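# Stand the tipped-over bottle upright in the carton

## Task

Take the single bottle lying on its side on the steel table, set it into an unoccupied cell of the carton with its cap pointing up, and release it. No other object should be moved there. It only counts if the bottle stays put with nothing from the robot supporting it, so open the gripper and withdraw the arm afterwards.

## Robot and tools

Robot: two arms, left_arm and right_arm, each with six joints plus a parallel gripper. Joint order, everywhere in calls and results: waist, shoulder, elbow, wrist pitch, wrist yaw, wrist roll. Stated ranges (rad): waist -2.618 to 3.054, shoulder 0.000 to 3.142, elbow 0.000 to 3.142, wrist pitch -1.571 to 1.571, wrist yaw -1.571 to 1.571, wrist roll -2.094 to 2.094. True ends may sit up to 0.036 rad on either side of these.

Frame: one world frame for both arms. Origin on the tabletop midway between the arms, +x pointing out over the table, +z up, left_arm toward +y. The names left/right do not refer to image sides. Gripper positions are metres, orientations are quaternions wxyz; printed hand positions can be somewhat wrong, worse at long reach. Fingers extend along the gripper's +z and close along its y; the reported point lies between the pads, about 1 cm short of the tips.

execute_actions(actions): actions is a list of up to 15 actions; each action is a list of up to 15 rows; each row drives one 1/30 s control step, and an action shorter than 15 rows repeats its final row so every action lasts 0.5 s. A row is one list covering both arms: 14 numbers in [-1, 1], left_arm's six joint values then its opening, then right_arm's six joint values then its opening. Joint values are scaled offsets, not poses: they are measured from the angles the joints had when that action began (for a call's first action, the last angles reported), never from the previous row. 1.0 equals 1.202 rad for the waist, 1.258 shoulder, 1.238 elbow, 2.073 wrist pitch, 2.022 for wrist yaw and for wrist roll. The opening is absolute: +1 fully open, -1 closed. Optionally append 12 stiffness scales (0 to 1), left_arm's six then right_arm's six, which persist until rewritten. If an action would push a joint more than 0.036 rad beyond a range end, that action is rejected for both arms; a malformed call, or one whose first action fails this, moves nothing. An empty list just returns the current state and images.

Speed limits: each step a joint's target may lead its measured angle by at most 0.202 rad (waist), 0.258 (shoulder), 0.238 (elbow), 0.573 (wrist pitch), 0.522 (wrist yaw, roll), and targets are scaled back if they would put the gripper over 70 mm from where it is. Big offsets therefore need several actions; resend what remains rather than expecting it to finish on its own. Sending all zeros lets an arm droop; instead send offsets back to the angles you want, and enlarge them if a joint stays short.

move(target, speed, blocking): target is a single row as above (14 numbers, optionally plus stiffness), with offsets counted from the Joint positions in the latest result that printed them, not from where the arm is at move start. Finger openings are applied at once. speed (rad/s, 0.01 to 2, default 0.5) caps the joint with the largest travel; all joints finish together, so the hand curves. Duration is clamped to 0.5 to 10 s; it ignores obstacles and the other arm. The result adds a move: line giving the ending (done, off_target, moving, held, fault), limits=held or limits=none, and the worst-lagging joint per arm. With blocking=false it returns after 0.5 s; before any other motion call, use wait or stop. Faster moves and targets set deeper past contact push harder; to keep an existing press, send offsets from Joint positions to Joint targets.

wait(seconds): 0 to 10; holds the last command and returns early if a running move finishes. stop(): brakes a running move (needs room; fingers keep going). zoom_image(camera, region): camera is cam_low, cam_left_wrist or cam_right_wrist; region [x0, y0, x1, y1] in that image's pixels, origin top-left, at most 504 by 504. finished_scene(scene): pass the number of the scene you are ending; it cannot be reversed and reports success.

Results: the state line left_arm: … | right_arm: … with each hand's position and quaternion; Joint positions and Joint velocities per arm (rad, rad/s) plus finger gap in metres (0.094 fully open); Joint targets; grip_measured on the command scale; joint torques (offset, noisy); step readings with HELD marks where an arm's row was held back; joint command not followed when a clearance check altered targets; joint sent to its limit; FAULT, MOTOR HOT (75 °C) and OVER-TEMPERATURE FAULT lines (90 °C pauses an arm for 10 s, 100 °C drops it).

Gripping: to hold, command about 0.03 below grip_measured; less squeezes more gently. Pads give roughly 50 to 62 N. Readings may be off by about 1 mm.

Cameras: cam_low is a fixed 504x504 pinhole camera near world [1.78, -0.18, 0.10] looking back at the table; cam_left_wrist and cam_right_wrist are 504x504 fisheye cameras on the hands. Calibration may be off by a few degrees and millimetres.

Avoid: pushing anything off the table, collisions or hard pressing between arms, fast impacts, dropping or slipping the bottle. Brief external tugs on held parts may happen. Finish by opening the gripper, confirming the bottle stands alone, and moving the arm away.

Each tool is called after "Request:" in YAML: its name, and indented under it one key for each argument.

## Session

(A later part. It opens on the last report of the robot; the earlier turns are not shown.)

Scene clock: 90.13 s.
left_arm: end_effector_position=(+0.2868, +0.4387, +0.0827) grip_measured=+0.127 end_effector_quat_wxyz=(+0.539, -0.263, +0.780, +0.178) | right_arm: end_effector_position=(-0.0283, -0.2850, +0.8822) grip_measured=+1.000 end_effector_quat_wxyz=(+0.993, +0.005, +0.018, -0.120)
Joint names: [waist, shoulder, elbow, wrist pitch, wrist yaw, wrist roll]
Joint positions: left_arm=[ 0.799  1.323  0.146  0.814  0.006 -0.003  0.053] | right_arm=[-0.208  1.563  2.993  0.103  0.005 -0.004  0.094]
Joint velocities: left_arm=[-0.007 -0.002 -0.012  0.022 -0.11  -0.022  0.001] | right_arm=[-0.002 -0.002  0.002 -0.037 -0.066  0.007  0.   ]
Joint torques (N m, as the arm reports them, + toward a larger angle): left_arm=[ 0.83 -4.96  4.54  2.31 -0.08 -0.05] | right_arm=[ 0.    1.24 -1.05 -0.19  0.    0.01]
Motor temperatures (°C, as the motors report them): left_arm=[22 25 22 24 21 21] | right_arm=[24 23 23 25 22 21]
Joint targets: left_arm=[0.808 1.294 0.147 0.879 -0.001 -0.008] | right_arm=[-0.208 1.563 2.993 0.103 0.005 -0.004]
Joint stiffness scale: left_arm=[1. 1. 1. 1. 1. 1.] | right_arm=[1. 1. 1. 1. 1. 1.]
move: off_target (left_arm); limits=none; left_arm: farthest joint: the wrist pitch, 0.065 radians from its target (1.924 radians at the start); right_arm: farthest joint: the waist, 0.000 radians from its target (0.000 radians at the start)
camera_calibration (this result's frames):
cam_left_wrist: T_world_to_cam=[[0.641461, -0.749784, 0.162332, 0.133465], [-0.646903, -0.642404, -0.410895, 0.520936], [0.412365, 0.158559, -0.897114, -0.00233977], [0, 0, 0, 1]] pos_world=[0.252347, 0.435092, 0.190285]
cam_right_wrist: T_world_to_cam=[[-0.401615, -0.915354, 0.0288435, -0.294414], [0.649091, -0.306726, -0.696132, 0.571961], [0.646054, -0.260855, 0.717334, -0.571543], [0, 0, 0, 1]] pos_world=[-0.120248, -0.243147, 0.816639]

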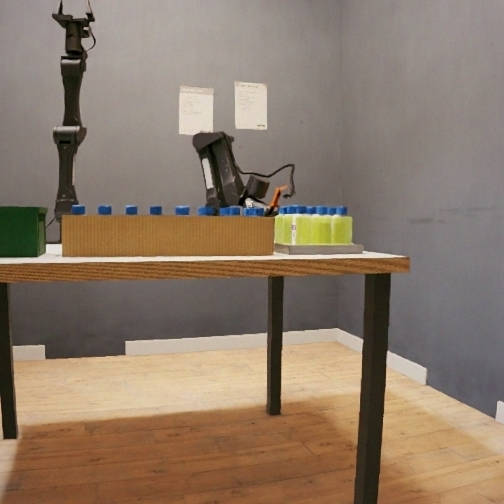

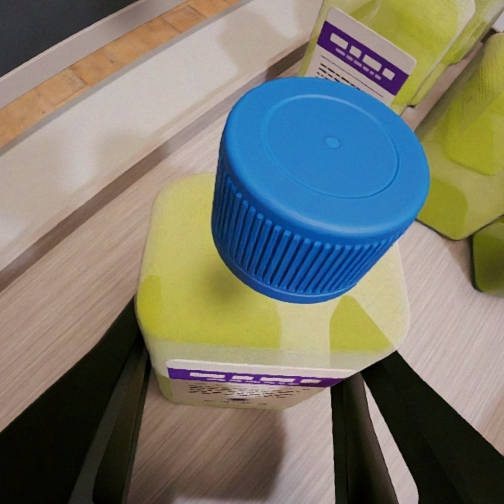

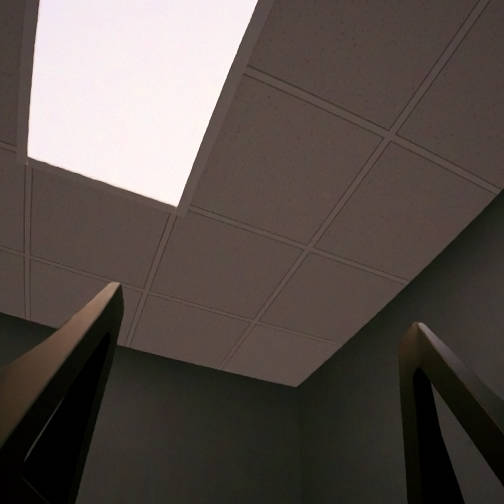

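Request:
move:
  target: [0.0075,0.287,-0.0267,0.2615,-0.0035,-0.0025,0.09,0,0,0,0,0,0,1]
  speed: 0.7

Scene clock: 93.40 s.
left_arm: end_effector_position=(+0.2991, +0.4482, +0.0733) grip_measured=+0.127 end_effector_quat_wxyz=(+0.579, -0.253, +0.751, +0.192) | right_arm: end_effector_position=(-0.0283, -0.2850, +0.8822) grip_measured=+1.000 end_effector_quat_wxyz=(+0.993, +0.005, +0.018, -0.120)
Joint names: [waist, shoulder, elbow, wrist pitch, wrist yaw, wrist roll]
Joint positions: left_arm=[ 0.799  1.682  0.122  1.302  0.005 -0.003  0.053] | right_arm=[-0.208  1.563  2.993  0.103  0.005 -0.004  0.094]
Joint velocities: left_arm=[-0.007  0.017 -0.002  0.007  0.051 -0.081 -0.   ] | right_arm=[ 0.002  0.002 -0.002 -0.081  0.007 -0.007  0.   ]
Joint torques (N m, as the arm reports them, + toward a larger angle): left_arm=[ 0.63 -3.66  2.14  2.25 -0.11 -0.07] | right_arm=[-0.01  1.26 -1.   -0.19  0.02  0.01]
Motor temperatures (°C, as the motors report them): left_arm=[22 25 22 26 21 21] | right_arm=[24 23 23 25 22 21]
Joint targets: left_arm=[0.808 1.684 0.112 1.356 -0.001 -0.008] | right_arm=[-0.208 1.563 2.993 0.103 0.005 -0.004]
Joint stiffness scale: left_arm=[1. 1. 1. 1. 1. 1.] | right_arm=[1. 1. 1. 1. 1. 1.]
move: off_target (left_arm); limits=none; left_arm: farthest joint: the wrist pitch, 0.054 radians from its target (0.542 radians at the start); right_arm: farthest joint: the waist, 0.000 radians from its target (0.000 radians at the start)
camera_calibration (this result's frames):
cam_left_wrist: T_world_to_cam=[[0.627772, -0.760201, 0.167323, 0.142574], [-0.607897, -0.613063, -0.504594, 0.513178], [0.486172, 0.215055, -0.846988, -0.0684107], [0, 0, 0, 1]] pos_world=[0.255714, 0.437707, 0.177147]
cam_right_wrist: T_world_to_cam=[[-0.401615, -0.915354, 0.0288435, -0.294414], [0.649091, -0.306726, -0.696132, 0.571961], [0.646054, -0.260855, 0.717334, -0.571543], [0, 0, 0, 1]] pos_world=[-0.120248, -0.243147, 0.816639]

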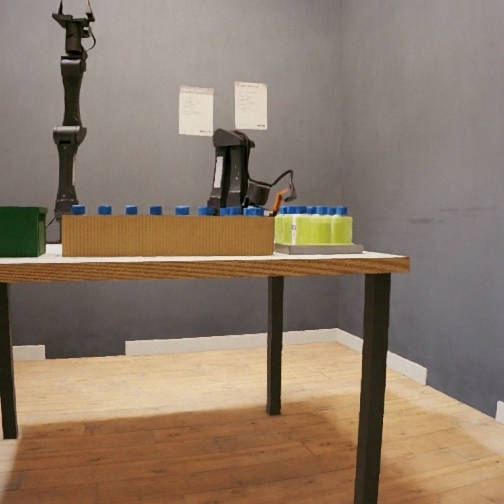

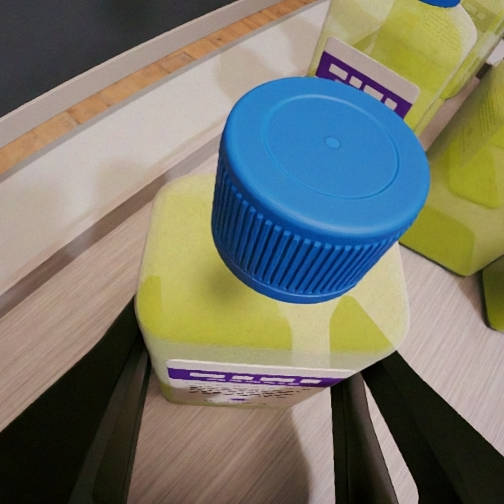

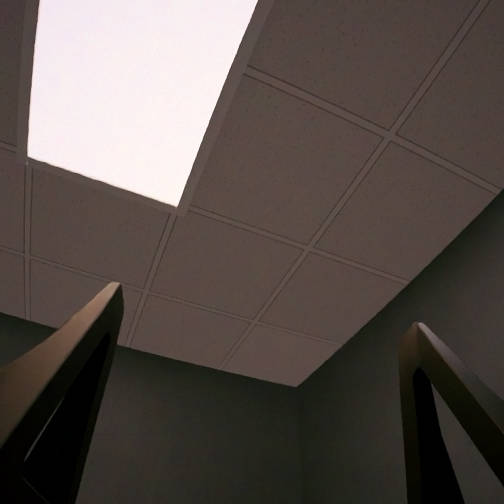

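Request:
move:
  target: [0.0075,0.0703,-0.0121,0.070,-0.003,-0.0025,0.09,0,0,0,0,0,0,1]
  speed: 0.3

Scene clock: 94.83 s.
left_arm: end_effector_position=(+0.3014, +0.4500, +0.0726) grip_measured=+0.127 end_effector_quat_wxyz=(+0.590, -0.250, +0.742, +0.196) | right_arm: end_effector_position=(-0.0283, -0.2850, +0.8822) grip_measured=+1.000 end_effector_quat_wxyz=(+0.993, +0.005, +0.018, -0.120)
Joint names: [waist, shoulder, elbow, wrist pitch, wrist yaw, wrist roll]
Joint positions: left_arm=[ 0.799  1.763  0.122  1.412  0.005 -0.003  0.053] | right_arm=[-0.208  1.563  2.993  0.103  0.005 -0.004  0.094]
Joint velocities: left_arm=[-0.007 -0.012  0.002  0.007  0.037 -0.007  0.   ] | right_arm=[ 0.017 -0.017  0.012  0.022  0.022  0.022  0.   ]
Joint torques (N m, as the arm reports them, + toward a larger angle): left_arm=[ 0.64 -3.64  1.34  2.05 -0.08 -0.06] | right_arm=[ 0.03  1.23 -0.99 -0.18  0.    0.01]
Motor temperatures (°C, as the motors report them): left_arm=[22 25 22 26 21 21] | right_arm=[24 23 23 25 22 21]
Joint targets: left_arm=[0.808 1.770 0.107 1.447 -0.001 -0.008] | right_arm=[-0.208 1.563 2.993 0.103 0.005 -0.004]
Joint stiffness scale: left_arm=[1. 1. 1. 1. 1. 1.] | right_arm=[1. 1. 1. 1. 1. 1.]
move: off_target (left_arm); limits=none; left_arm: farthest joint: the wrist pitch, 0.035 radians from its target (0.145 radians at the start); right_arm: farthest joint: the waist, 0.000 radians from its target (0.000 radians at the start)
camera_calibration (this result's frames):
cam_left_wrist: T_world_to_cam=[[0.624293, -0.76285, 0.168281, 0.144826], [-0.596095, -0.604418, -0.528536, 0.509546], [0.504905, 0.22965, -0.832065, -0.0838177], [0, 0, 0, 1]] pos_world=[0.255644, 0.437708, 0.1752]
cam_right_wrist: T_world_to_cam=[[-0.401615, -0.915354, 0.0288435, -0.294414], [0.649091, -0.306726, -0.696132, 0.571961], [0.646054, -0.260855, 0.717334, -0.571543], [0, 0, 0, 1]] pos_world=[-0.120248, -0.243147, 0.816639]

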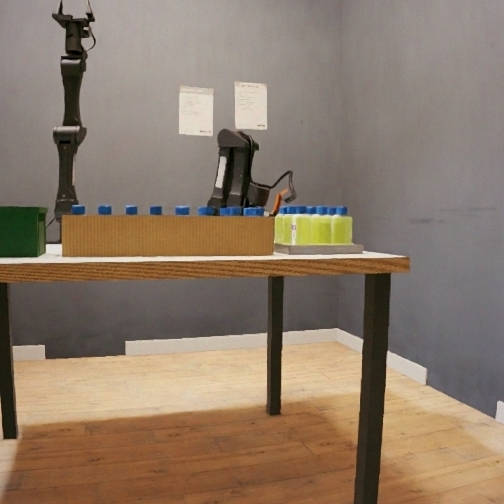

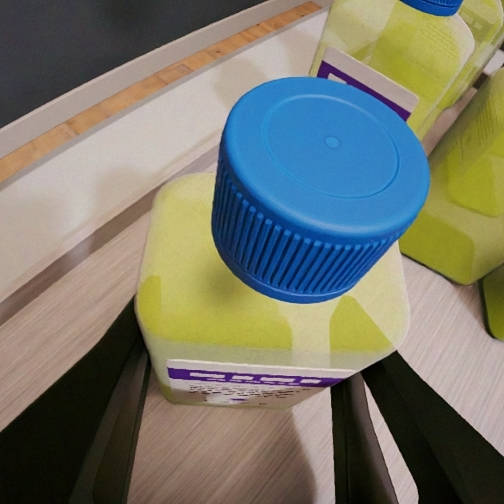

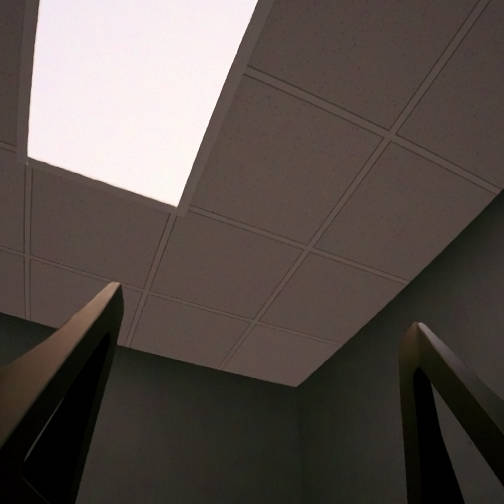

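Request:
zoom_image:
  camera: "cam_low"
  region: [190, 120, 380, 270]

Request:
zoom_image:
  camera: "cam_left_wrist"
  region: [60, 250, 460, 504]

Region (190, 120, 380, 270) of cam_low's 504x504 image, scaled by 2.653, with more detail than that image has; it fills the top 398 rows of this view, and the rest is white.

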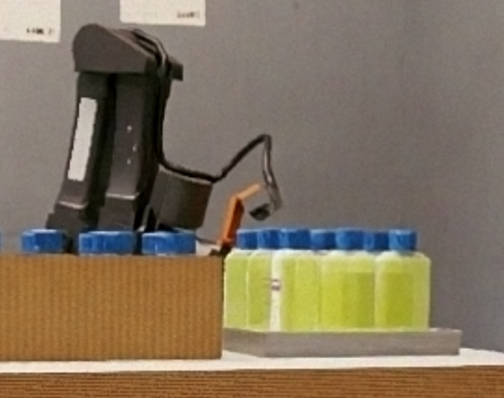

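Region (60, 250, 460, 504) of cam_left_wrist's 504x504 image, scaled by 1.260, with more detail than that image has; it fills the top 320 rows of this view, and the rest is white.

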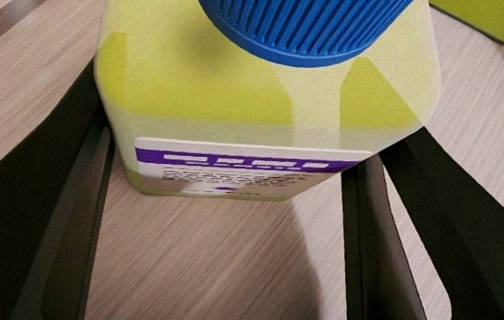

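Request:
execute_actions:
  actions:
    - [[0.0075,0.008,-0.0121,0.0169,-0.003,-0.0025,0.09,0,0,0,0,0,0,1],[0.0075,0.010,-0.0121,0.0169,-0.003,-0.0025,0.09,0,0,0,0,0,0,1],[0.0075,0.012,-0.0121,0.0169,-0.003,-0.0025,0.09,0,0,0,0,0,0,1],[0.0075,0.014,-0.0121,0.0169,-0.003,-0.0025,0.09,0,0,0,0,0,0,1],[0.0075,0.016,-0.0121,0.0169,-0.003,-0.0025,0.09,0,0,0,0,0,0,1],[0.0075,0.0175,-0.0121,0.0169,-0.003,-0.0025,0.09,0,0,0,0,0,0,1],[0.0075,0.019,-0.0121,0.0169,-0.003,-0.0025,0.09,0,0,0,0,0,0,1]]

Scene clock: 98.10 s.
left_arm: end_effector_position=(+0.3017, +0.4502, +0.0723) grip_measured=+0.127 end_effector_quat_wxyz=(+0.591, -0.249, +0.741, +0.196) | right_arm: end_effector_position=(-0.0283, -0.2850, +0.8822) grip_measured=+1.000 end_effector_quat_wxyz=(+0.993, +0.005, +0.018, -0.120)
Joint names: [waist, shoulder, elbow, wrist pitch, wrist yaw, wrist roll]
Joint positions: left_arm=[ 0.799  1.778  0.122  1.43   0.005 -0.003  0.053] | right_arm=[-0.208  1.563  2.993  0.103  0.005 -0.004  0.094]
Joint velocities: left_arm=[-0.002 -0.002  0.007  0.007  0.007 -0.051 -0.001] | right_arm=[-0.007 -0.022 -0.002 -0.007  0.051 -0.037  0.   ]
Joint torques (N m, as the arm reports them, + toward a larger angle): left_arm=[ 0.68 -3.4   1.42  1.87 -0.08 -0.04] | right_arm=[ 0.    1.23 -0.99 -0.19  0.01  0.02]
Motor temperatures (°C, as the motors report them): left_arm=[22 24 22 27 21 21] | right_arm=[24 23 23 24 22 21]
Joint targets: left_arm=[0.808 1.788 0.107 1.447 -0.001 -0.008] | right_arm=[-0.208 1.563 2.993 0.103 0.005 -0.004]
Joint stiffness scale: left_arm=[1. 1. 1. 1. 1. 1.] | right_arm=[1. 1. 1. 1. 1. 1.]
Step readings (joint positions):
0: left_arm=[0.799 1.764 0.122 1.412 0.005 -0.003] | right_arm=[-0.208 1.563 2.993 0.103 0.005 -0.004]
1: left_arm=[0.799 1.764 0.122 1.412 0.005 -0.003] | right_arm=[-0.208 1.563 2.993 0.103 0.005 -0.004]
2: left_arm=[0.799 1.764 0.122 1.412 0.005 -0.003] | right_arm=[-0.208 1.563 2.993 0.103 0.005 -0.004]
4: left_arm=[0.799 1.767 0.122 1.416 0.005 -0.003] | right_arm=[-0.208 1.563 2.993 0.103 0.005 -0.004]
8: left_arm=[0.799 1.776 0.122 1.427 0.005 -0.003] | right_arm=[-0.208 1.563 2.993 0.103 0.005 -0.004]
15: Joint positions above
camera_calibration (this result's frames):
cam_left_wrist: T_world_to_cam=[[0.623731, -0.763277, 0.168426, 0.145215], [-0.594324, -0.603071, -0.532057, 0.508816], [0.50768, 0.231761, -0.829788, -0.086222], [0, 0, 0, 1]] pos_world=[0.2556, 0.437674, 0.174715]
cam_right_wrist: T_world_to_cam=[[-0.401615, -0.915354, 0.0288435, -0.294414], [0.649091, -0.306726, -0.696132, 0.571961], [0.646054, -0.260855, 0.717334, -0.571543], [0, 0, 0, 1]] pos_world=[-0.120248, -0.243147, 0.816639]

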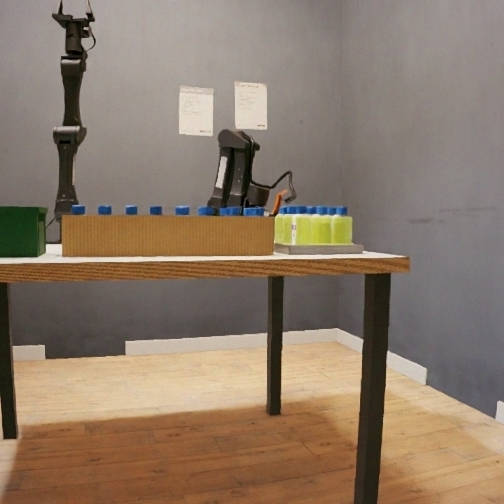

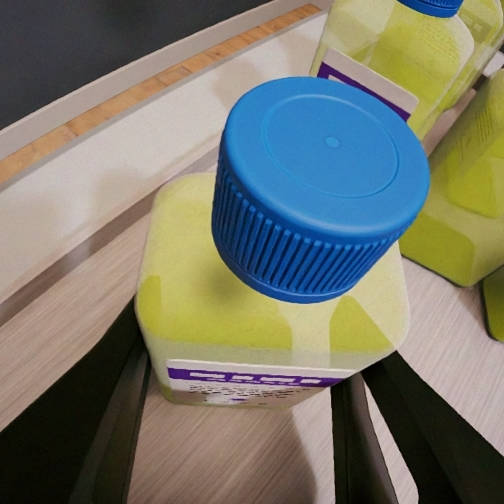

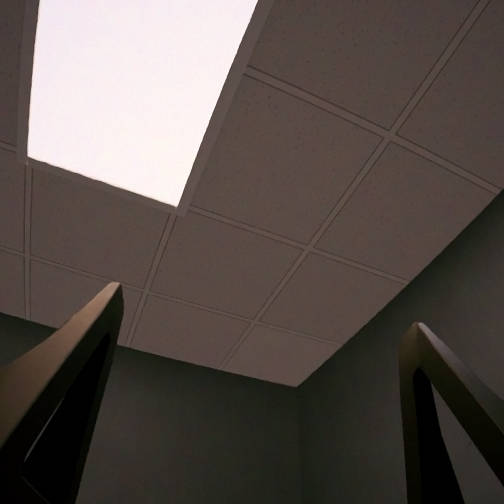

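Request:
execute_actions:
  actions:
    - [[0.0075,0.004,-0.0121,0.01,-0.003,-0.0025,0.11,0,0,0,0,0,0,1],[0.0075,0.002,-0.0121,0.01,-0.003,-0.0025,0.13,0,0,0,0,0,0,1],[0.0075,0.0,-0.0121,0.01,-0.003,-0.0025,0.15,0,0,0,0,0,0,1],[0.0075,0.0,-0.0121,0.01,-0.003,-0.0025,0.17,0,0,0,0,0,0,1],[0.0075,0.0,-0.0121,0.01,-0.003,-0.0025,0.19,0,0,0,0,0,0,1],[0.0075,0.0,-0.0121,0.01,-0.003,-0.0025,0.22,0,0,0,0,0,0,1],[0.0075,0.0,-0.0121,0.01,-0.003,-0.0025,0.26,0,0,0,0,0,0,1],[0.0075,0.0,-0.0121,0.01,-0.003,-0.0025,0.31,0,0,0,0,0,0,1],[0.0075,0.0,-0.0121,0.01,-0.003,-0.0025,0.37,0,0,0,0,0,0,1],[0.0075,0.0,-0.0121,0.01,-0.003,-0.0025,0.44,0,0,0,0,0,0,1],[0.0075,0.0,-0.0121,0.01,-0.003,-0.0025,0.52,0,0,0,0,0,0,1],[0.0075,0.0,-0.0121,0.01,-0.003,-0.0025,0.6,0,0,0,0,0,0,1],[0.0075,0.0,-0.0121,0.01,-0.003,-0.0025,0.68,0,0,0,0,0,0,1],[0.0075,0.0,-0.0121,0.01,-0.003,-0.0025,0.75,0,0,0,0,0,0,1],[0.0075,0.0,-0.0121,0.01,-0.003,-0.0025,0.8,0,0,0,0,0,0,1]]

Scene clock: 101.10 s.
left_arm: end_effector_position=(+0.3017, +0.4502, +0.0723) grip_measured=+0.769 end_effector_quat_wxyz=(+0.591, -0.249, +0.741, +0.196) | right_arm: end_effector_position=(-0.0283, -0.2850, +0.8822) grip_measured=+1.000 end_effector_quat_wxyz=(+0.993, +0.005, +0.018, -0.120)
Joint names: [waist, shoulder, elbow, wrist pitch, wrist yaw, wrist roll]
Joint positions: left_arm=[ 0.799  1.778  0.122  1.43   0.005 -0.003  0.083] | right_arm=[-0.208  1.563  2.993  0.103  0.005 -0.004  0.094]
Joint velocities: left_arm=[-0.002  0.002 -0.012 -0.037 -0.022 -0.11   0.059] | right_arm=[-0.002 -0.012 -0.007 -0.007  0.022  0.022  0.   ]
Joint torques (N m, as the arm reports them, + toward a larger angle): left_arm=[ 0.53 -4.12  1.32  1.91 -0.08 -0.1 ] | right_arm=[-0.01  1.25 -0.99 -0.18  0.01  0.  ]
Motor temperatures (°C, as the motors report them): left_arm=[22 24 21 28 21 21] | right_arm=[24 23 23 24 22 21]
Joint targets: left_arm=[0.808 1.778 0.107 1.451 -0.001 -0.008] | right_arm=[-0.208 1.563 2.993 0.103 0.005 -0.004]
Joint stiffness scale: left_arm=[1. 1. 1. 1. 1. 1.] | right_arm=[1. 1. 1. 1. 1. 1.]
Step readings (joint positions):
0: left_arm=[0.799 1.778 0.122 1.430 0.005 -0.003] | right_arm=[-0.208 1.563 2.993 0.103 0.005 -0.004]
1: left_arm=[0.799 1.778 0.122 1.430 0.005 -0.003] | right_arm=[-0.208 1.563 2.993 0.103 0.005 -0.004]
2: left_arm=[0.799 1.778 0.122 1.430 0.005 -0.003] | right_arm=[-0.208 1.563 2.993 0.103 0.005 -0.004]
4: left_arm=[0.799 1.778 0.122 1.430 0.005 -0.003] | right_arm=[-0.208 1.563 2.993 0.103 0.005 -0.004]
8: left_arm=[0.799 1.778 0.122 1.430 0.005 -0.003] | right_arm=[-0.208 1.563 2.993 0.103 0.005 -0.004]
15: Joint positions above
camera_calibration (this result's frames):
cam_left_wrist: T_world_to_cam=[[0.623731, -0.763277, 0.168426, 0.145215], [-0.594324, -0.603071, -0.532057, 0.508816], [0.50768, 0.231761, -0.829788, -0.086222], [0, 0, 0, 1]] pos_world=[0.2556, 0.437674, 0.174715]
cam_right_wrist: T_world_to_cam=[[-0.401615, -0.915354, 0.0288435, -0.294414], [0.649091, -0.306726, -0.696132, 0.571961], [0.646054, -0.260855, 0.717334, -0.571543], [0, 0, 0, 1]] pos_world=[-0.120248, -0.243147, 0.816639]

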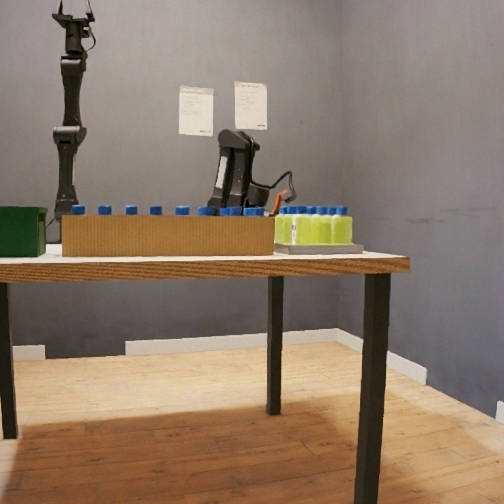

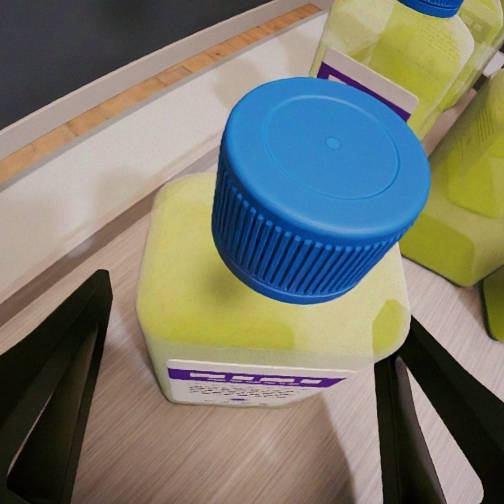

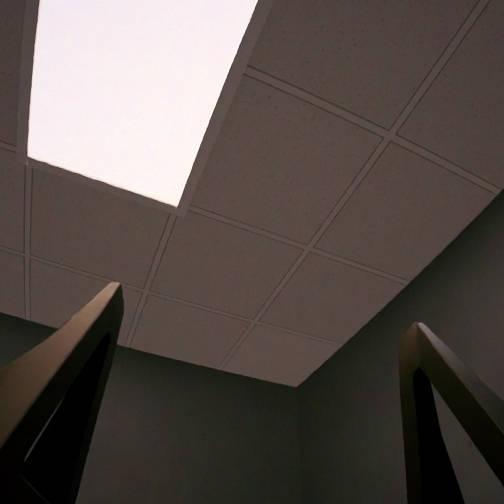

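Request:
move:
  target: [0.0075,-0.4658,0.1656,-0.4549,-0.003,-0.0025,0.8,0,0,0,0,0,0,1]
  speed: 1.0

Scene clock: 103.50 s.
left_arm: end_effector_position=(+0.2981, +0.4475, +0.1065) grip_measured=+0.798 end_effector_quat_wxyz=(+0.515, -0.268, +0.796, +0.171) | right_arm: end_effector_position=(-0.0283, -0.2850, +0.8822) grip_measured=+1.000 end_effector_quat_wxyz=(+0.993, +0.005, +0.018, -0.120)
Joint names: [waist, shoulder, elbow, wrist pitch, wrist yaw, wrist roll]
Joint positions: left_arm=[ 0.799  1.211  0.299  0.49   0.005 -0.003  0.084] | right_arm=[-0.208  1.563  2.993  0.103  0.005 -0.004  0.094]
Joint velocities: left_arm=[ 0.007  0.002  0.002  0.007 -0.051 -0.037  0.001] | right_arm=[-0.012  0.007  0.002  0.007 -0.037  0.007  0.   ]
Joint torques (N m, as the arm reports them, + toward a larger angle): left_arm=[ 0.63 -4.21  7.16  1.63 -0.11 -0.07] | right_arm=[ 0.04  1.28 -1.   -0.19  0.01  0.  ]
Motor temperatures (°C, as the motors report them): left_arm=[22 24 22 28 21 21] | right_arm=[24 23 23 24 22 21]
Joint targets: left_arm=[0.808 1.192 0.327 0.487 -0.001 -0.008] | right_arm=[-0.208 1.563 2.993 0.103 0.005 -0.004]
Joint stiffness scale: left_arm=[1. 1. 1. 1. 1. 1.] | right_arm=[1. 1. 1. 1. 1. 1.]
move: off_target (left_arm); limits=none; left_arm: farthest joint: the elbow, 0.029 radians from its target (0.205 radians at the start); right_arm: farthest joint: the waist, 0.000 radians from its target (0.000 radians at the start)
camera_calibration (this result's frames):
cam_left_wrist: T_world_to_cam=[[0.649516, -0.74366, 0.158425, 0.124197], [-0.664473, -0.65644, -0.357158, 0.549421], [0.369601, 0.12671, -0.920511, 0.0425168], [0, 0, 0, 1]] pos_world=[0.268693, 0.447636, 0.215691]
cam_right_wrist: T_world_to_cam=[[-0.401615, -0.915354, 0.0288435, -0.294414], [0.649091, -0.306726, -0.696132, 0.571961], [0.646054, -0.260855, 0.717334, -0.571543], [0, 0, 0, 1]] pos_world=[-0.120248, -0.243147, 0.816639]

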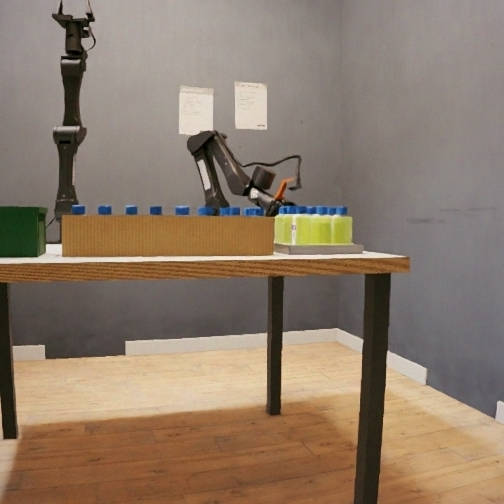

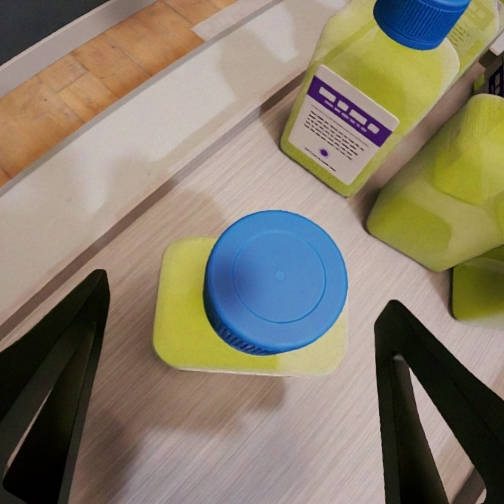

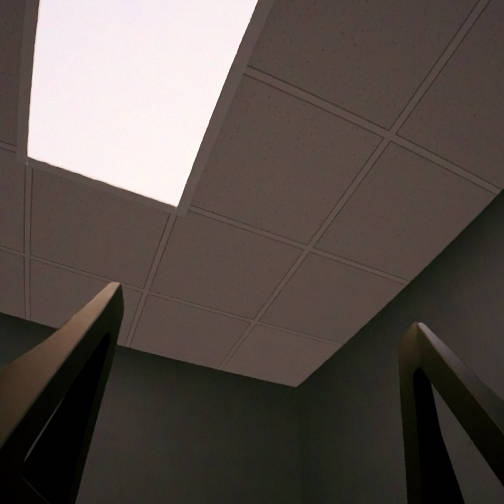

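Request:
move:
  target: [0.0075,-0.0397,0.3094,-0.3198,-0.003,-0.0025,0.8,0,0,0,0,0,0,1]
  speed: 0.9

Scene clock: 108.20 s.
left_arm: end_effector_position=(+0.2987, +0.4480, +0.1311) grip_measured=+0.798 end_effector_quat_wxyz=(+0.401, -0.290, +0.859, +0.132) | right_arm: end_effector_position=(-0.0283, -0.2850, +0.8822) grip_measured=+1.000 end_effector_quat_wxyz=(+0.993, +0.005, +0.018, -0.120)
Joint names: [waist, shoulder, elbow, wrist pitch, wrist yaw, wrist roll]
Joint positions: left_arm=[ 0.799  1.182  0.653 -0.169  0.005 -0.003  0.084] | right_arm=[-0.208  1.563  2.993  0.103  0.005 -0.004  0.094]
Joint velocities: left_arm=[ 0.007  0.007 -0.017  0.022  0.007  0.022 -0.001] | right_arm=[-0.007 -0.017 -0.022 -0.007  0.037  0.037  0.   ]
Joint torques (N m, as the arm reports them, + toward a larger angle): left_arm=[ 0.67 -4.84  7.78  1.39 -0.04 -0.1 ] | right_arm=[-0.03  1.27 -1.03 -0.18  0.    0.  ]
Motor temperatures (°C, as the motors report them): left_arm=[22 24 22 28 21 21] | right_arm=[24 23 23 24 22 21]
Joint targets: left_arm=[0.808 1.161 0.682 -0.173 -0.001 -0.008] | right_arm=[-0.208 1.563 2.993 0.103 0.005 -0.004]
Joint stiffness scale: left_arm=[1. 1. 1. 1. 1. 1.] | right_arm=[1. 1. 1. 1. 1. 1.]
move: off_target (left_arm); limits=none; left_arm: farthest joint: the elbow, 0.030 radians from its target (0.384 radians at the start); right_arm: farthest joint: the waist, 0.000 radians from its target (0.000 radians at the start)
camera_calibration (this result's frames):
cam_left_wrist: T_world_to_cam=[[0.681847, -0.719063, 0.134289, 0.102741], [-0.714018, -0.694134, -0.0914086, 0.555772], [0.158943, -0.033558, -0.986717, 0.208233], [0, 0, 0, 1]] pos_world=[0.293681, 0.466646, 0.242473]
cam_right_wrist: T_world_to_cam=[[-0.401615, -0.915354, 0.0288435, -0.294414], [0.649091, -0.306726, -0.696132, 0.571961], [0.646054, -0.260855, 0.717334, -0.571543], [0, 0, 0, 1]] pos_world=[-0.120248, -0.243147, 0.816639]

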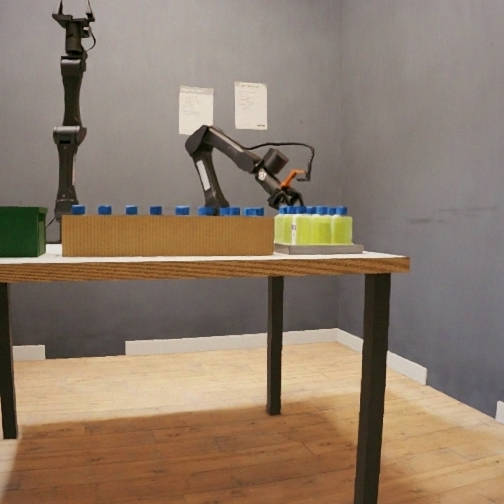

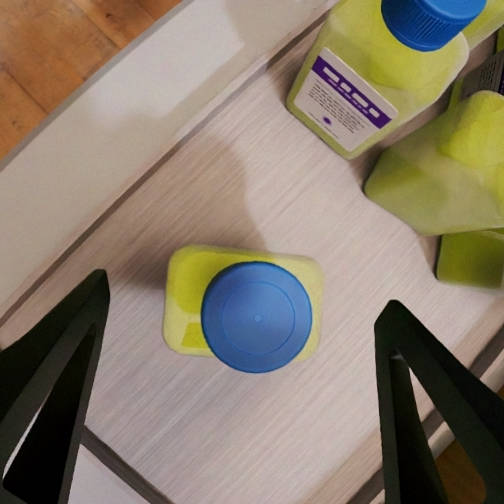

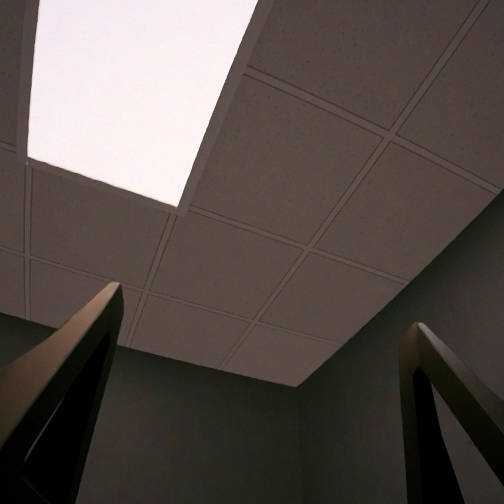

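Request:
execute_actions:
  actions:
    - [[0.0075,-0.0167,0.0234,-0.002,-0.003,-0.0025,0.72,0,0,0,0,0,0,1],[0.0075,-0.0167,0.0234,-0.002,-0.003,-0.0025,0.64,0,0,0,0,0,0,1],[0.0075,-0.0167,0.0234,-0.002,-0.003,-0.0025,0.56,0,0,0,0,0,0,1],[0.0075,-0.0167,0.0234,-0.002,-0.003,-0.0025,0.48,0,0,0,0,0,0,1],[0.0075,-0.0167,0.0234,-0.002,-0.003,-0.0025,0.40,0,0,0,0,0,0,1],[0.0075,-0.0167,0.0234,-0.002,-0.003,-0.0025,0.32,0,0,0,0,0,0,1],[0.0075,-0.0167,0.0234,-0.002,-0.003,-0.0025,0.24,0,0,0,0,0,0,1],[0.0075,-0.0167,0.0234,-0.002,-0.003,-0.0025,0.16,0,0,0,0,0,0,1],[0.0075,-0.0167,0.0234,-0.002,-0.003,-0.0025,0.08,0,0,0,0,0,0,1],[0.0075,-0.0167,0.0234,-0.002,-0.003,-0.0025,0.0,0,0,0,0,0,0,1],[0.0075,-0.0167,0.0234,-0.002,-0.003,-0.0025,-0.07,0,0,0,0,0,0,1],[0.0075,-0.0167,0.0234,-0.002,-0.003,-0.0025,-0.13,0,0,0,0,0,0,1],[0.0075,-0.0167,0.0234,-0.002,-0.003,-0.0025,-0.18,0,0,0,0,0,0,1],[0.0075,-0.0167,0.0234,-0.002,-0.003,-0.0025,-0.22,0,0,0,0,0,0,1],[0.0075,-0.0167,0.0234,-0.002,-0.003,-0.0025,-0.25,0,0,0,0,0,0,1]]
    - [[0,0,0,0,0,0,-0.27,0,0,0,0,0,0,1],[0,0,0,0,0,0,-0.29,0,0,0,0,0,0,1],[0,0,0,0,0,0,-0.31,0,0,0,0,0,0,1],[0,0,0,0,0,0,-0.325,0,0,0,0,0,0,1],[0,0,0,0,0,0,-0.34,0,0,0,0,0,0,1],[0,0,0,0,0,0,-0.35,0,0,0,0,0,0,1],[0,0,0,0,0,0,-0.36,0,0,0,0,0,0,1],[0,0,0,0,0,0,-0.37,0,0,0,0,0,0,1],[0,0,0,0,0,0,-0.38,0,0,0,0,0,0,1],[0,0,0,0,0,0,-0.39,0,0,0,0,0,0,1],[0,0,0,0,0,0,-0.40,0,0,0,0,0,0,1],[0,0,0,0,0,0,-0.41,0,0,0,0,0,0,1],[0,0,0,0,0,0,-0.42,0,0,0,0,0,0,1]]

Scene clock: 110.33 s.
left_arm: end_effector_position=(+0.2992, +0.4484, +0.1319) grip_measured=-0.407 end_effector_quat_wxyz=(+0.403, -0.290, +0.858, +0.133) | right_arm: end_effector_position=(-0.0283, -0.2850, +0.8822) grip_measured=+1.000 end_effector_quat_wxyz=(+0.993, +0.005, +0.018, -0.120)
Joint names: [waist, shoulder, elbow, wrist pitch, wrist yaw, wrist roll]
Joint positions: left_arm=[ 0.799  1.182  0.653 -0.165  0.005 -0.003  0.028] | right_arm=[-0.208  1.563  2.993  0.103  0.005 -0.004  0.094]
Joint velocities: left_arm=[ 0.002  0.002 -0.002  0.037 -0.051 -0.037 -0.   ] | right_arm=[-0.012 -0.007  0.007 -0.037 -0.066  0.007  0.   ]
Joint torques (N m, as the arm reports them, + toward a larger angle): left_arm=[ 0.04 -3.18  6.04  1.37 -0.04  0.  ] | right_arm=[-0.01  1.25 -1.02 -0.17  0.01  0.  ]
Motor temperatures (°C, as the motors report them): left_arm=[22 24 22 28 21 21] | right_arm=[24 23 23 24 22 21]
Joint targets: left_arm=[0.799 1.182 0.653 -0.171 0.005 -0.003] | right_arm=[-0.208 1.563 2.993 0.103 0.005 -0.004]
Joint stiffness scale: left_arm=[1. 1. 1. 1. 1. 1.] | right_arm=[1. 1. 1. 1. 1. 1.]
Step readings (joint positions; steps 1 to 15: 1st action; 16 to 30: 2nd action):
0: left_arm=[0.799 1.182 0.653 -0.170 0.005 -0.003] | right_arm=[-0.208 1.563 2.993 0.103 0.005 -0.004]
1: left_arm=[0.799 1.182 0.653 -0.170 0.005 -0.003] | right_arm=[-0.208 1.563 2.993 0.103 0.005 -0.004]
2: left_arm=[0.799 1.182 0.653 -0.170 0.005 -0.003] | right_arm=[-0.208 1.563 2.993 0.103 0.005 -0.004]
4: left_arm=[0.799 1.182 0.653 -0.170 0.005 -0.003] | right_arm=[-0.208 1.563 2.993 0.103 0.005 -0.004]
8: left_arm=[0.799 1.182 0.653 -0.171 0.005 -0.003] | right_arm=[-0.208 1.563 2.993 0.103 0.005 -0.004]
15: left_arm=[0.799 1.182 0.653 -0.171 0.005 -0.003] | right_arm=[-0.208 1.563 2.993 0.103 0.005 -0.004]
16: left_arm=[0.799 1.182 0.653 -0.171 0.005 -0.003] | right_arm=[-0.208 1.563 2.993 0.103 0.005 -0.004]
17: left_arm=[0.799 1.182 0.653 -0.171 0.005 -0.003] | right_arm=[-0.208 1.563 2.993 0.103 0.005 -0.004]
19: left_arm=[0.799 1.182 0.653 -0.169 0.005 -0.003] | right_arm=[-0.208 1.563 2.993 0.103 0.005 -0.004]
23: left_arm=[0.799 1.182 0.653 -0.166 0.005 -0.003] | right_arm=[-0.208 1.563 2.993 0.103 0.005 -0.004]
30: Joint positions above
camera_calibration (this result's frames):
cam_left_wrist: T_world_to_cam=[[0.681628, -0.719231, 0.134497, 0.102742], [-0.713517, -0.694087, -0.0955853, 0.556896], [0.162101, -0.0308124, -0.986293, 0.206727], [0, 0, 0, 1]] pos_world=[0.293812, 0.4668, 0.243306]
cam_right_wrist: T_world_to_cam=[[-0.401615, -0.915354, 0.0288435, -0.294414], [0.649091, -0.306726, -0.696132, 0.571961], [0.646054, -0.260855, 0.717334, -0.571543], [0, 0, 0, 1]] pos_world=[-0.120248, -0.243147, 0.816639]

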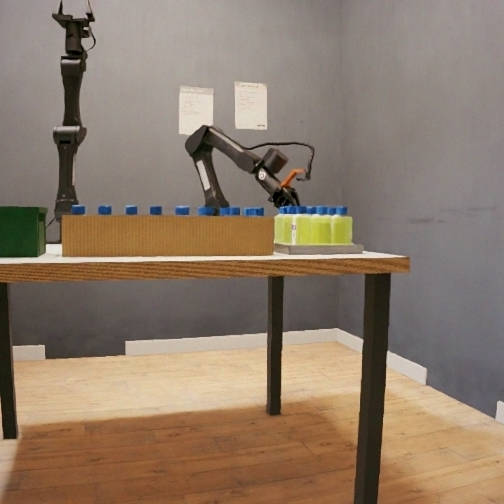

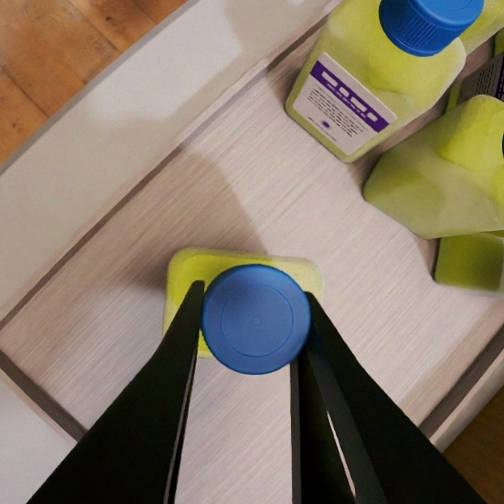

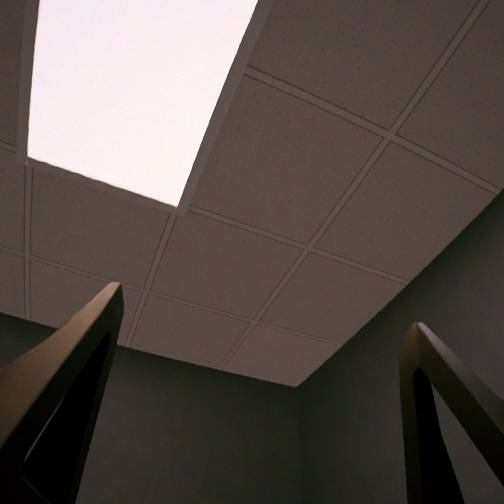

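Request:
execute_actions:
  actions:
    - [[0,0,0,0.003,0,0,-0.43,0,0,0,0,0,0,1],[0,0,0,0.003,0,0,-0.44,0,0,0,0,0,0,1],[0,0,0,0.003,0,0,-0.445,0,0,0,0,0,0,1]]

Request:
zoom_image:
  camera: "cam_left_wrist"
  region: [130, 220, 390, 440]

Scene clock: 111.10 s.
left_arm: end_effector_position=(+0.2993, +0.4485, +0.1321) grip_measured=-0.419 end_effector_quat_wxyz=(+0.403, -0.290, +0.858, +0.133) | right_arm: end_effector_position=(-0.0283, -0.2850, +0.8822) grip_measured=+1.000 end_effector_quat_wxyz=(+0.993, +0.005, +0.018, -0.120)
Joint names: [waist, shoulder, elbow, wrist pitch, wrist yaw, wrist roll]
Joint positions: left_arm=[ 0.799  1.182  0.653 -0.165  0.005 -0.003  0.027] | right_arm=[-0.208  1.563  2.993  0.103  0.005 -0.004  0.094]
Joint velocities: left_arm=[ 0.002 -0.017 -0.007 -0.007  0.007 -0.007  0.   ] | right_arm=[-0.022  0.002  0.007  0.007 -0.022 -0.007  0.   ]
Joint torques (N m, as the arm reports them, + toward a larger angle): left_arm=[-0.01 -3.06  6.    1.48 -0.03  0.  ] | right_arm=[ 0.01  1.24 -1.04 -0.18 -0.01  0.  ]
Motor temperatures (°C, as the motors report them): left_arm=[22 24 22 28 21 21] | right_arm=[24 23 23 24 22 21]
Joint targets: left_arm=[0.799 1.182 0.653 -0.159 0.005 -0.003] | right_arm=[-0.208 1.563 2.993 0.103 0.005 -0.004]
Joint stiffness scale: left_arm=[1. 1. 1. 1. 1. 1.] | right_arm=[1. 1. 1. 1. 1. 1.]
Step readings (joint positions):
0: left_arm=[0.799 1.182 0.653 -0.165 0.005 -0.003] | right_arm=[-0.208 1.563 2.993 0.103 0.005 -0.004]
1: left_arm=[0.799 1.182 0.653 -0.165 0.005 -0.003] | right_arm=[-0.208 1.563 2.993 0.103 0.005 -0.004]
2: left_arm=[0.799 1.182 0.653 -0.165 0.005 -0.003] | right_arm=[-0.208 1.563 2.993 0.103 0.005 -0.004]
4: left_arm=[0.799 1.182 0.653 -0.165 0.005 -0.003] | right_arm=[-0.208 1.563 2.993 0.103 0.005 -0.004]
8: left_arm=[0.799 1.182 0.653 -0.165 0.005 -0.003] | right_arm=[-0.208 1.563 2.993 0.103 0.005 -0.004]
15: Joint positions above
camera_calibration (this result's frames):
cam_left_wrist: T_world_to_cam=[[0.681547, -0.719293, 0.134579, 0.102751], [-0.713458, -0.694043, -0.0963392, 0.557092], [0.1627, -0.0303568, -0.986209, 0.206463], [0, 0, 0, 1]] pos_world=[0.293841, 0.466822, 0.243457]
cam_right_wrist: T_world_to_cam=[[-0.401615, -0.915354, 0.0288435, -0.294414], [0.649091, -0.306726, -0.696132, 0.571961], [0.646054, -0.260855, 0.717334, -0.571543], [0, 0, 0, 1]] pos_world=[-0.120248, -0.243147, 0.816639]

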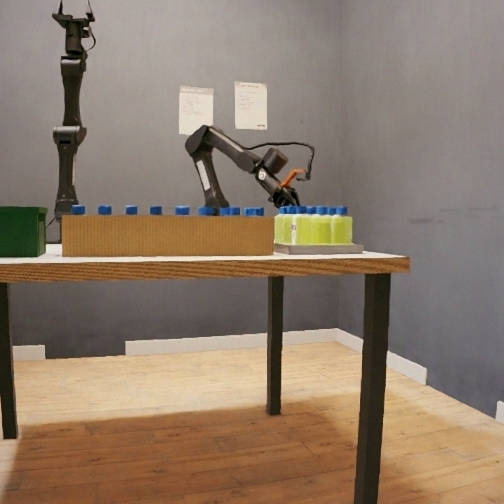

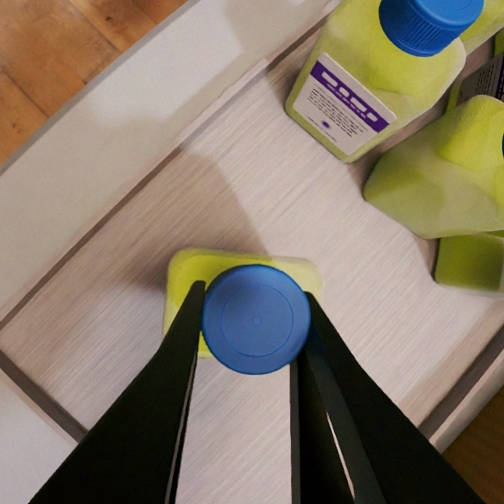

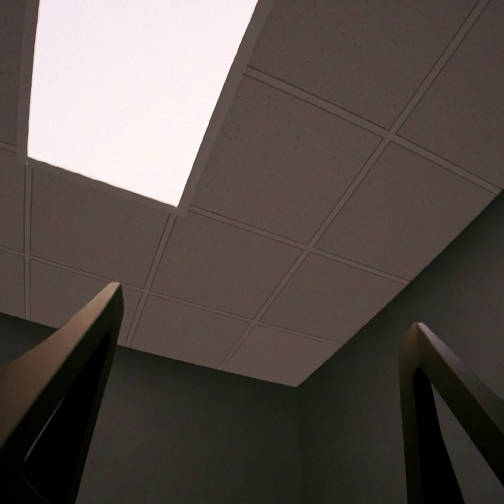

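Region (130, 220, 390, 440) of cam_left_wrist's 504x504 image, scaled by 1.938, with more detail than that image has; it fills the top 426 rows of this view, and the rest is white.

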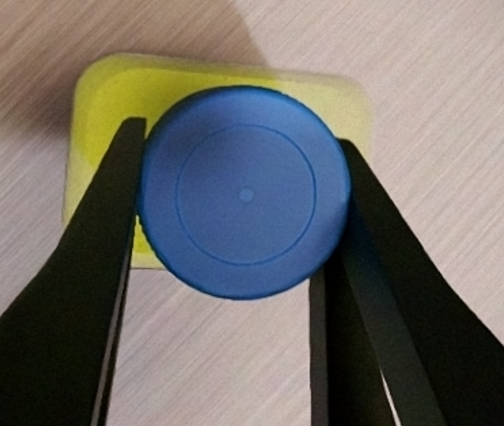

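Request:
move:
  target: [-0.2654,0.0064,0.4039,-0.2098,0,0,-0.45,0,0,0,0,0,0,1]
  speed: 0.7

Scene clock: 115.03 s.
left_arm: end_effector_position=(+0.3599, +0.3535, +0.2442) grip_measured=-0.419 end_effector_quat_wxyz=(+0.415, -0.151, +0.895, +0.066) | right_arm: end_effector_position=(-0.0283, -0.2850, +0.8822) grip_measured=+1.000 end_effector_quat_wxyz=(+0.993, +0.005, +0.018, -0.120)
Joint names: [waist, shoulder, elbow, wrist pitch, wrist yaw, wrist roll]
Joint positions: left_arm=[ 0.485  1.194  1.117 -0.627  0.007 -0.003  0.027] | right_arm=[-0.208  1.563  2.993  0.103  0.005 -0.004  0.094]
Joint velocities: left_arm=[-0.022 -0.002 -0.002  0.022 -0.154  0.022  0.   ] | right_arm=[-0.017 -0.007 -0.002 -0.022  0.007 -0.007  0.   ]
Joint torques (N m, as the arm reports them, + toward a larger angle): left_arm=[-0.48 -3.76  8.41  1.69 -0.06  0.  ] | right_arm=[-0.01  1.3  -1.01 -0.18  0.    0.02]
Motor temperatures (°C, as the motors report them): left_arm=[22 24 22 28 21 21] | right_arm=[24 23 23 24 22 21]
Joint targets: left_arm=[0.480 1.190 1.152 -0.599 0.005 -0.003] | right_arm=[-0.208 1.563 2.993 0.103 0.005 -0.004]
Joint stiffness scale: left_arm=[1. 1. 1. 1. 1. 1.] | right_arm=[1. 1. 1. 1. 1. 1.]
move: off_target (left_arm); limits=none; left_arm: farthest joint: the elbow, 0.036 radians from its target (0.501 radians at the start); right_arm: farthest joint: the waist, 0.000 radians from its target (0.000 radians at the start)
camera_calibration (this result's frames):
cam_left_wrist: T_world_to_cam=[[0.424822, -0.895128, 0.135174, 0.132456], [-0.894987, -0.437734, -0.0859511, 0.517382], [0.136107, -0.0844646, -0.987087, 0.333204], [0, 0, 0, 1]] pos_world=[0.361429, 0.373185, 0.355466]
cam_right_wrist: T_world_to_cam=[[-0.401615, -0.915354, 0.0288435, -0.294414], [0.649091, -0.306726, -0.696132, 0.571961], [0.646054, -0.260855, 0.717334, -0.571543], [0, 0, 0, 1]] pos_world=[-0.120248, -0.243147, 0.816639]

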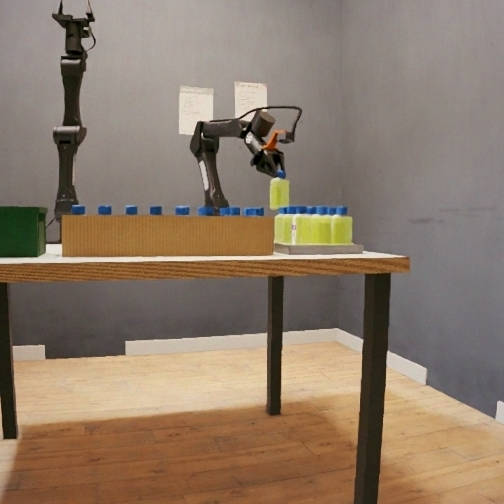

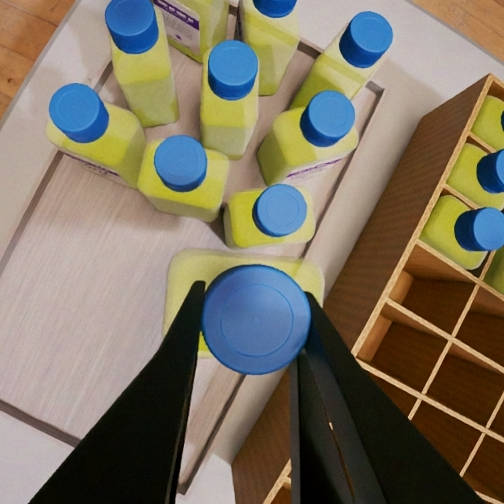

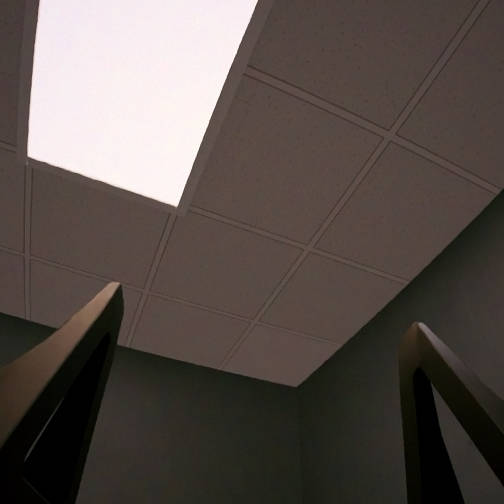

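Request:
move:
  target: [-0.312,-0.003,0.0283,0.0203,-0.001,0,-0.45,0,0,0,0,0,0,1]
  speed: 0.6

Scene clock: 116.50 s.
left_arm: end_effector_position=(+0.3774, +0.2209, +0.2415) grip_measured=-0.419 end_effector_quat_wxyz=(+0.413, +0.017, +0.910, -0.013) | right_arm: end_effector_position=(-0.0283, -0.2850, +0.8822) grip_measured=+1.000 end_effector_quat_wxyz=(+0.993, +0.005, +0.018, -0.120)
Joint names: [waist, shoulder, elbow, wrist pitch, wrist yaw, wrist roll]
Joint positions: left_arm=[ 0.112  1.194  1.117 -0.641  0.01  -0.003  0.027] | right_arm=[-0.208  1.563  2.993  0.103  0.005 -0.004  0.094]
Joint velocities: left_arm=[ 0.012 -0.007 -0.002  0.037 -0.051  0.051  0.001] | right_arm=[-0.012  0.012  0.002  0.066 -0.081 -0.007  0.   ]
Joint torques (N m, as the arm reports them, + toward a larger angle): left_arm=[-0.43 -3.42  8.42  1.98 -0.09 -0.04] | right_arm=[ 0.02  1.26 -1.   -0.18  0.02  0.  ]
Motor temperatures (°C, as the motors report them): left_arm=[22 24 22 28 21 21] | right_arm=[24 23 23 24 22 21]
Joint targets: left_arm=[0.109 1.191 1.152 -0.585 0.005 -0.003] | right_arm=[-0.208 1.563 2.993 0.103 0.005 -0.004]
Joint stiffness scale: left_arm=[1. 1. 1. 1. 1. 1.] | right_arm=[1. 1. 1. 1. 1. 1.]
move: off_target (left_arm); limits=none; left_arm: farthest joint: the wrist pitch, 0.056 radians from its target (0.042 radians at the start); right_arm: farthest joint: the waist, 0.000 radians from its target (0.000 radians at the start)
camera_calibration (this result's frames):
cam_left_wrist: T_world_to_cam=[[0.0700052, -0.988316, 0.135391, 0.16109], [-0.994187, -0.0802535, -0.0717739, 0.429798], [0.0818009, -0.12958, -0.988189, 0.347726], [0, 0, 0, 1]] pos_world=[0.387578, 0.238759, 0.352657]
cam_right_wrist: T_world_to_cam=[[-0.401615, -0.915354, 0.0288435, -0.294414], [0.649091, -0.306726, -0.696132, 0.571961], [0.646054, -0.260855, 0.717334, -0.571543], [0, 0, 0, 1]] pos_world=[-0.120248, -0.243147, 0.816639]

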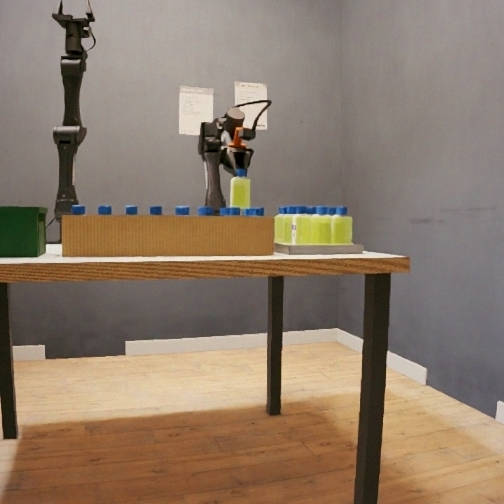

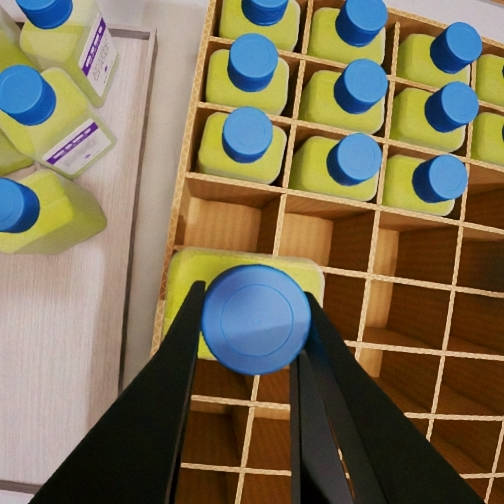

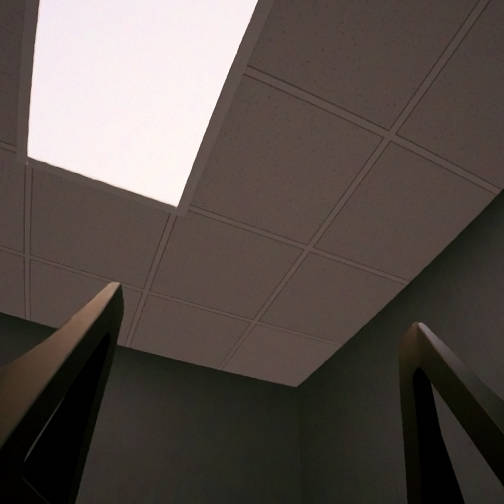

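Request:
zoom_image:
  camera: "cam_left_wrist"
  region: [120, 150, 420, 450]

Region (120, 150, 420, 450) of cam_left_wrist's 504x504 image, scaled by 1.680, with more detail than that image has.

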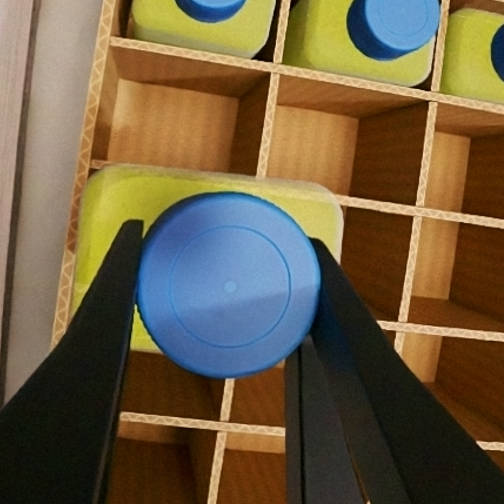

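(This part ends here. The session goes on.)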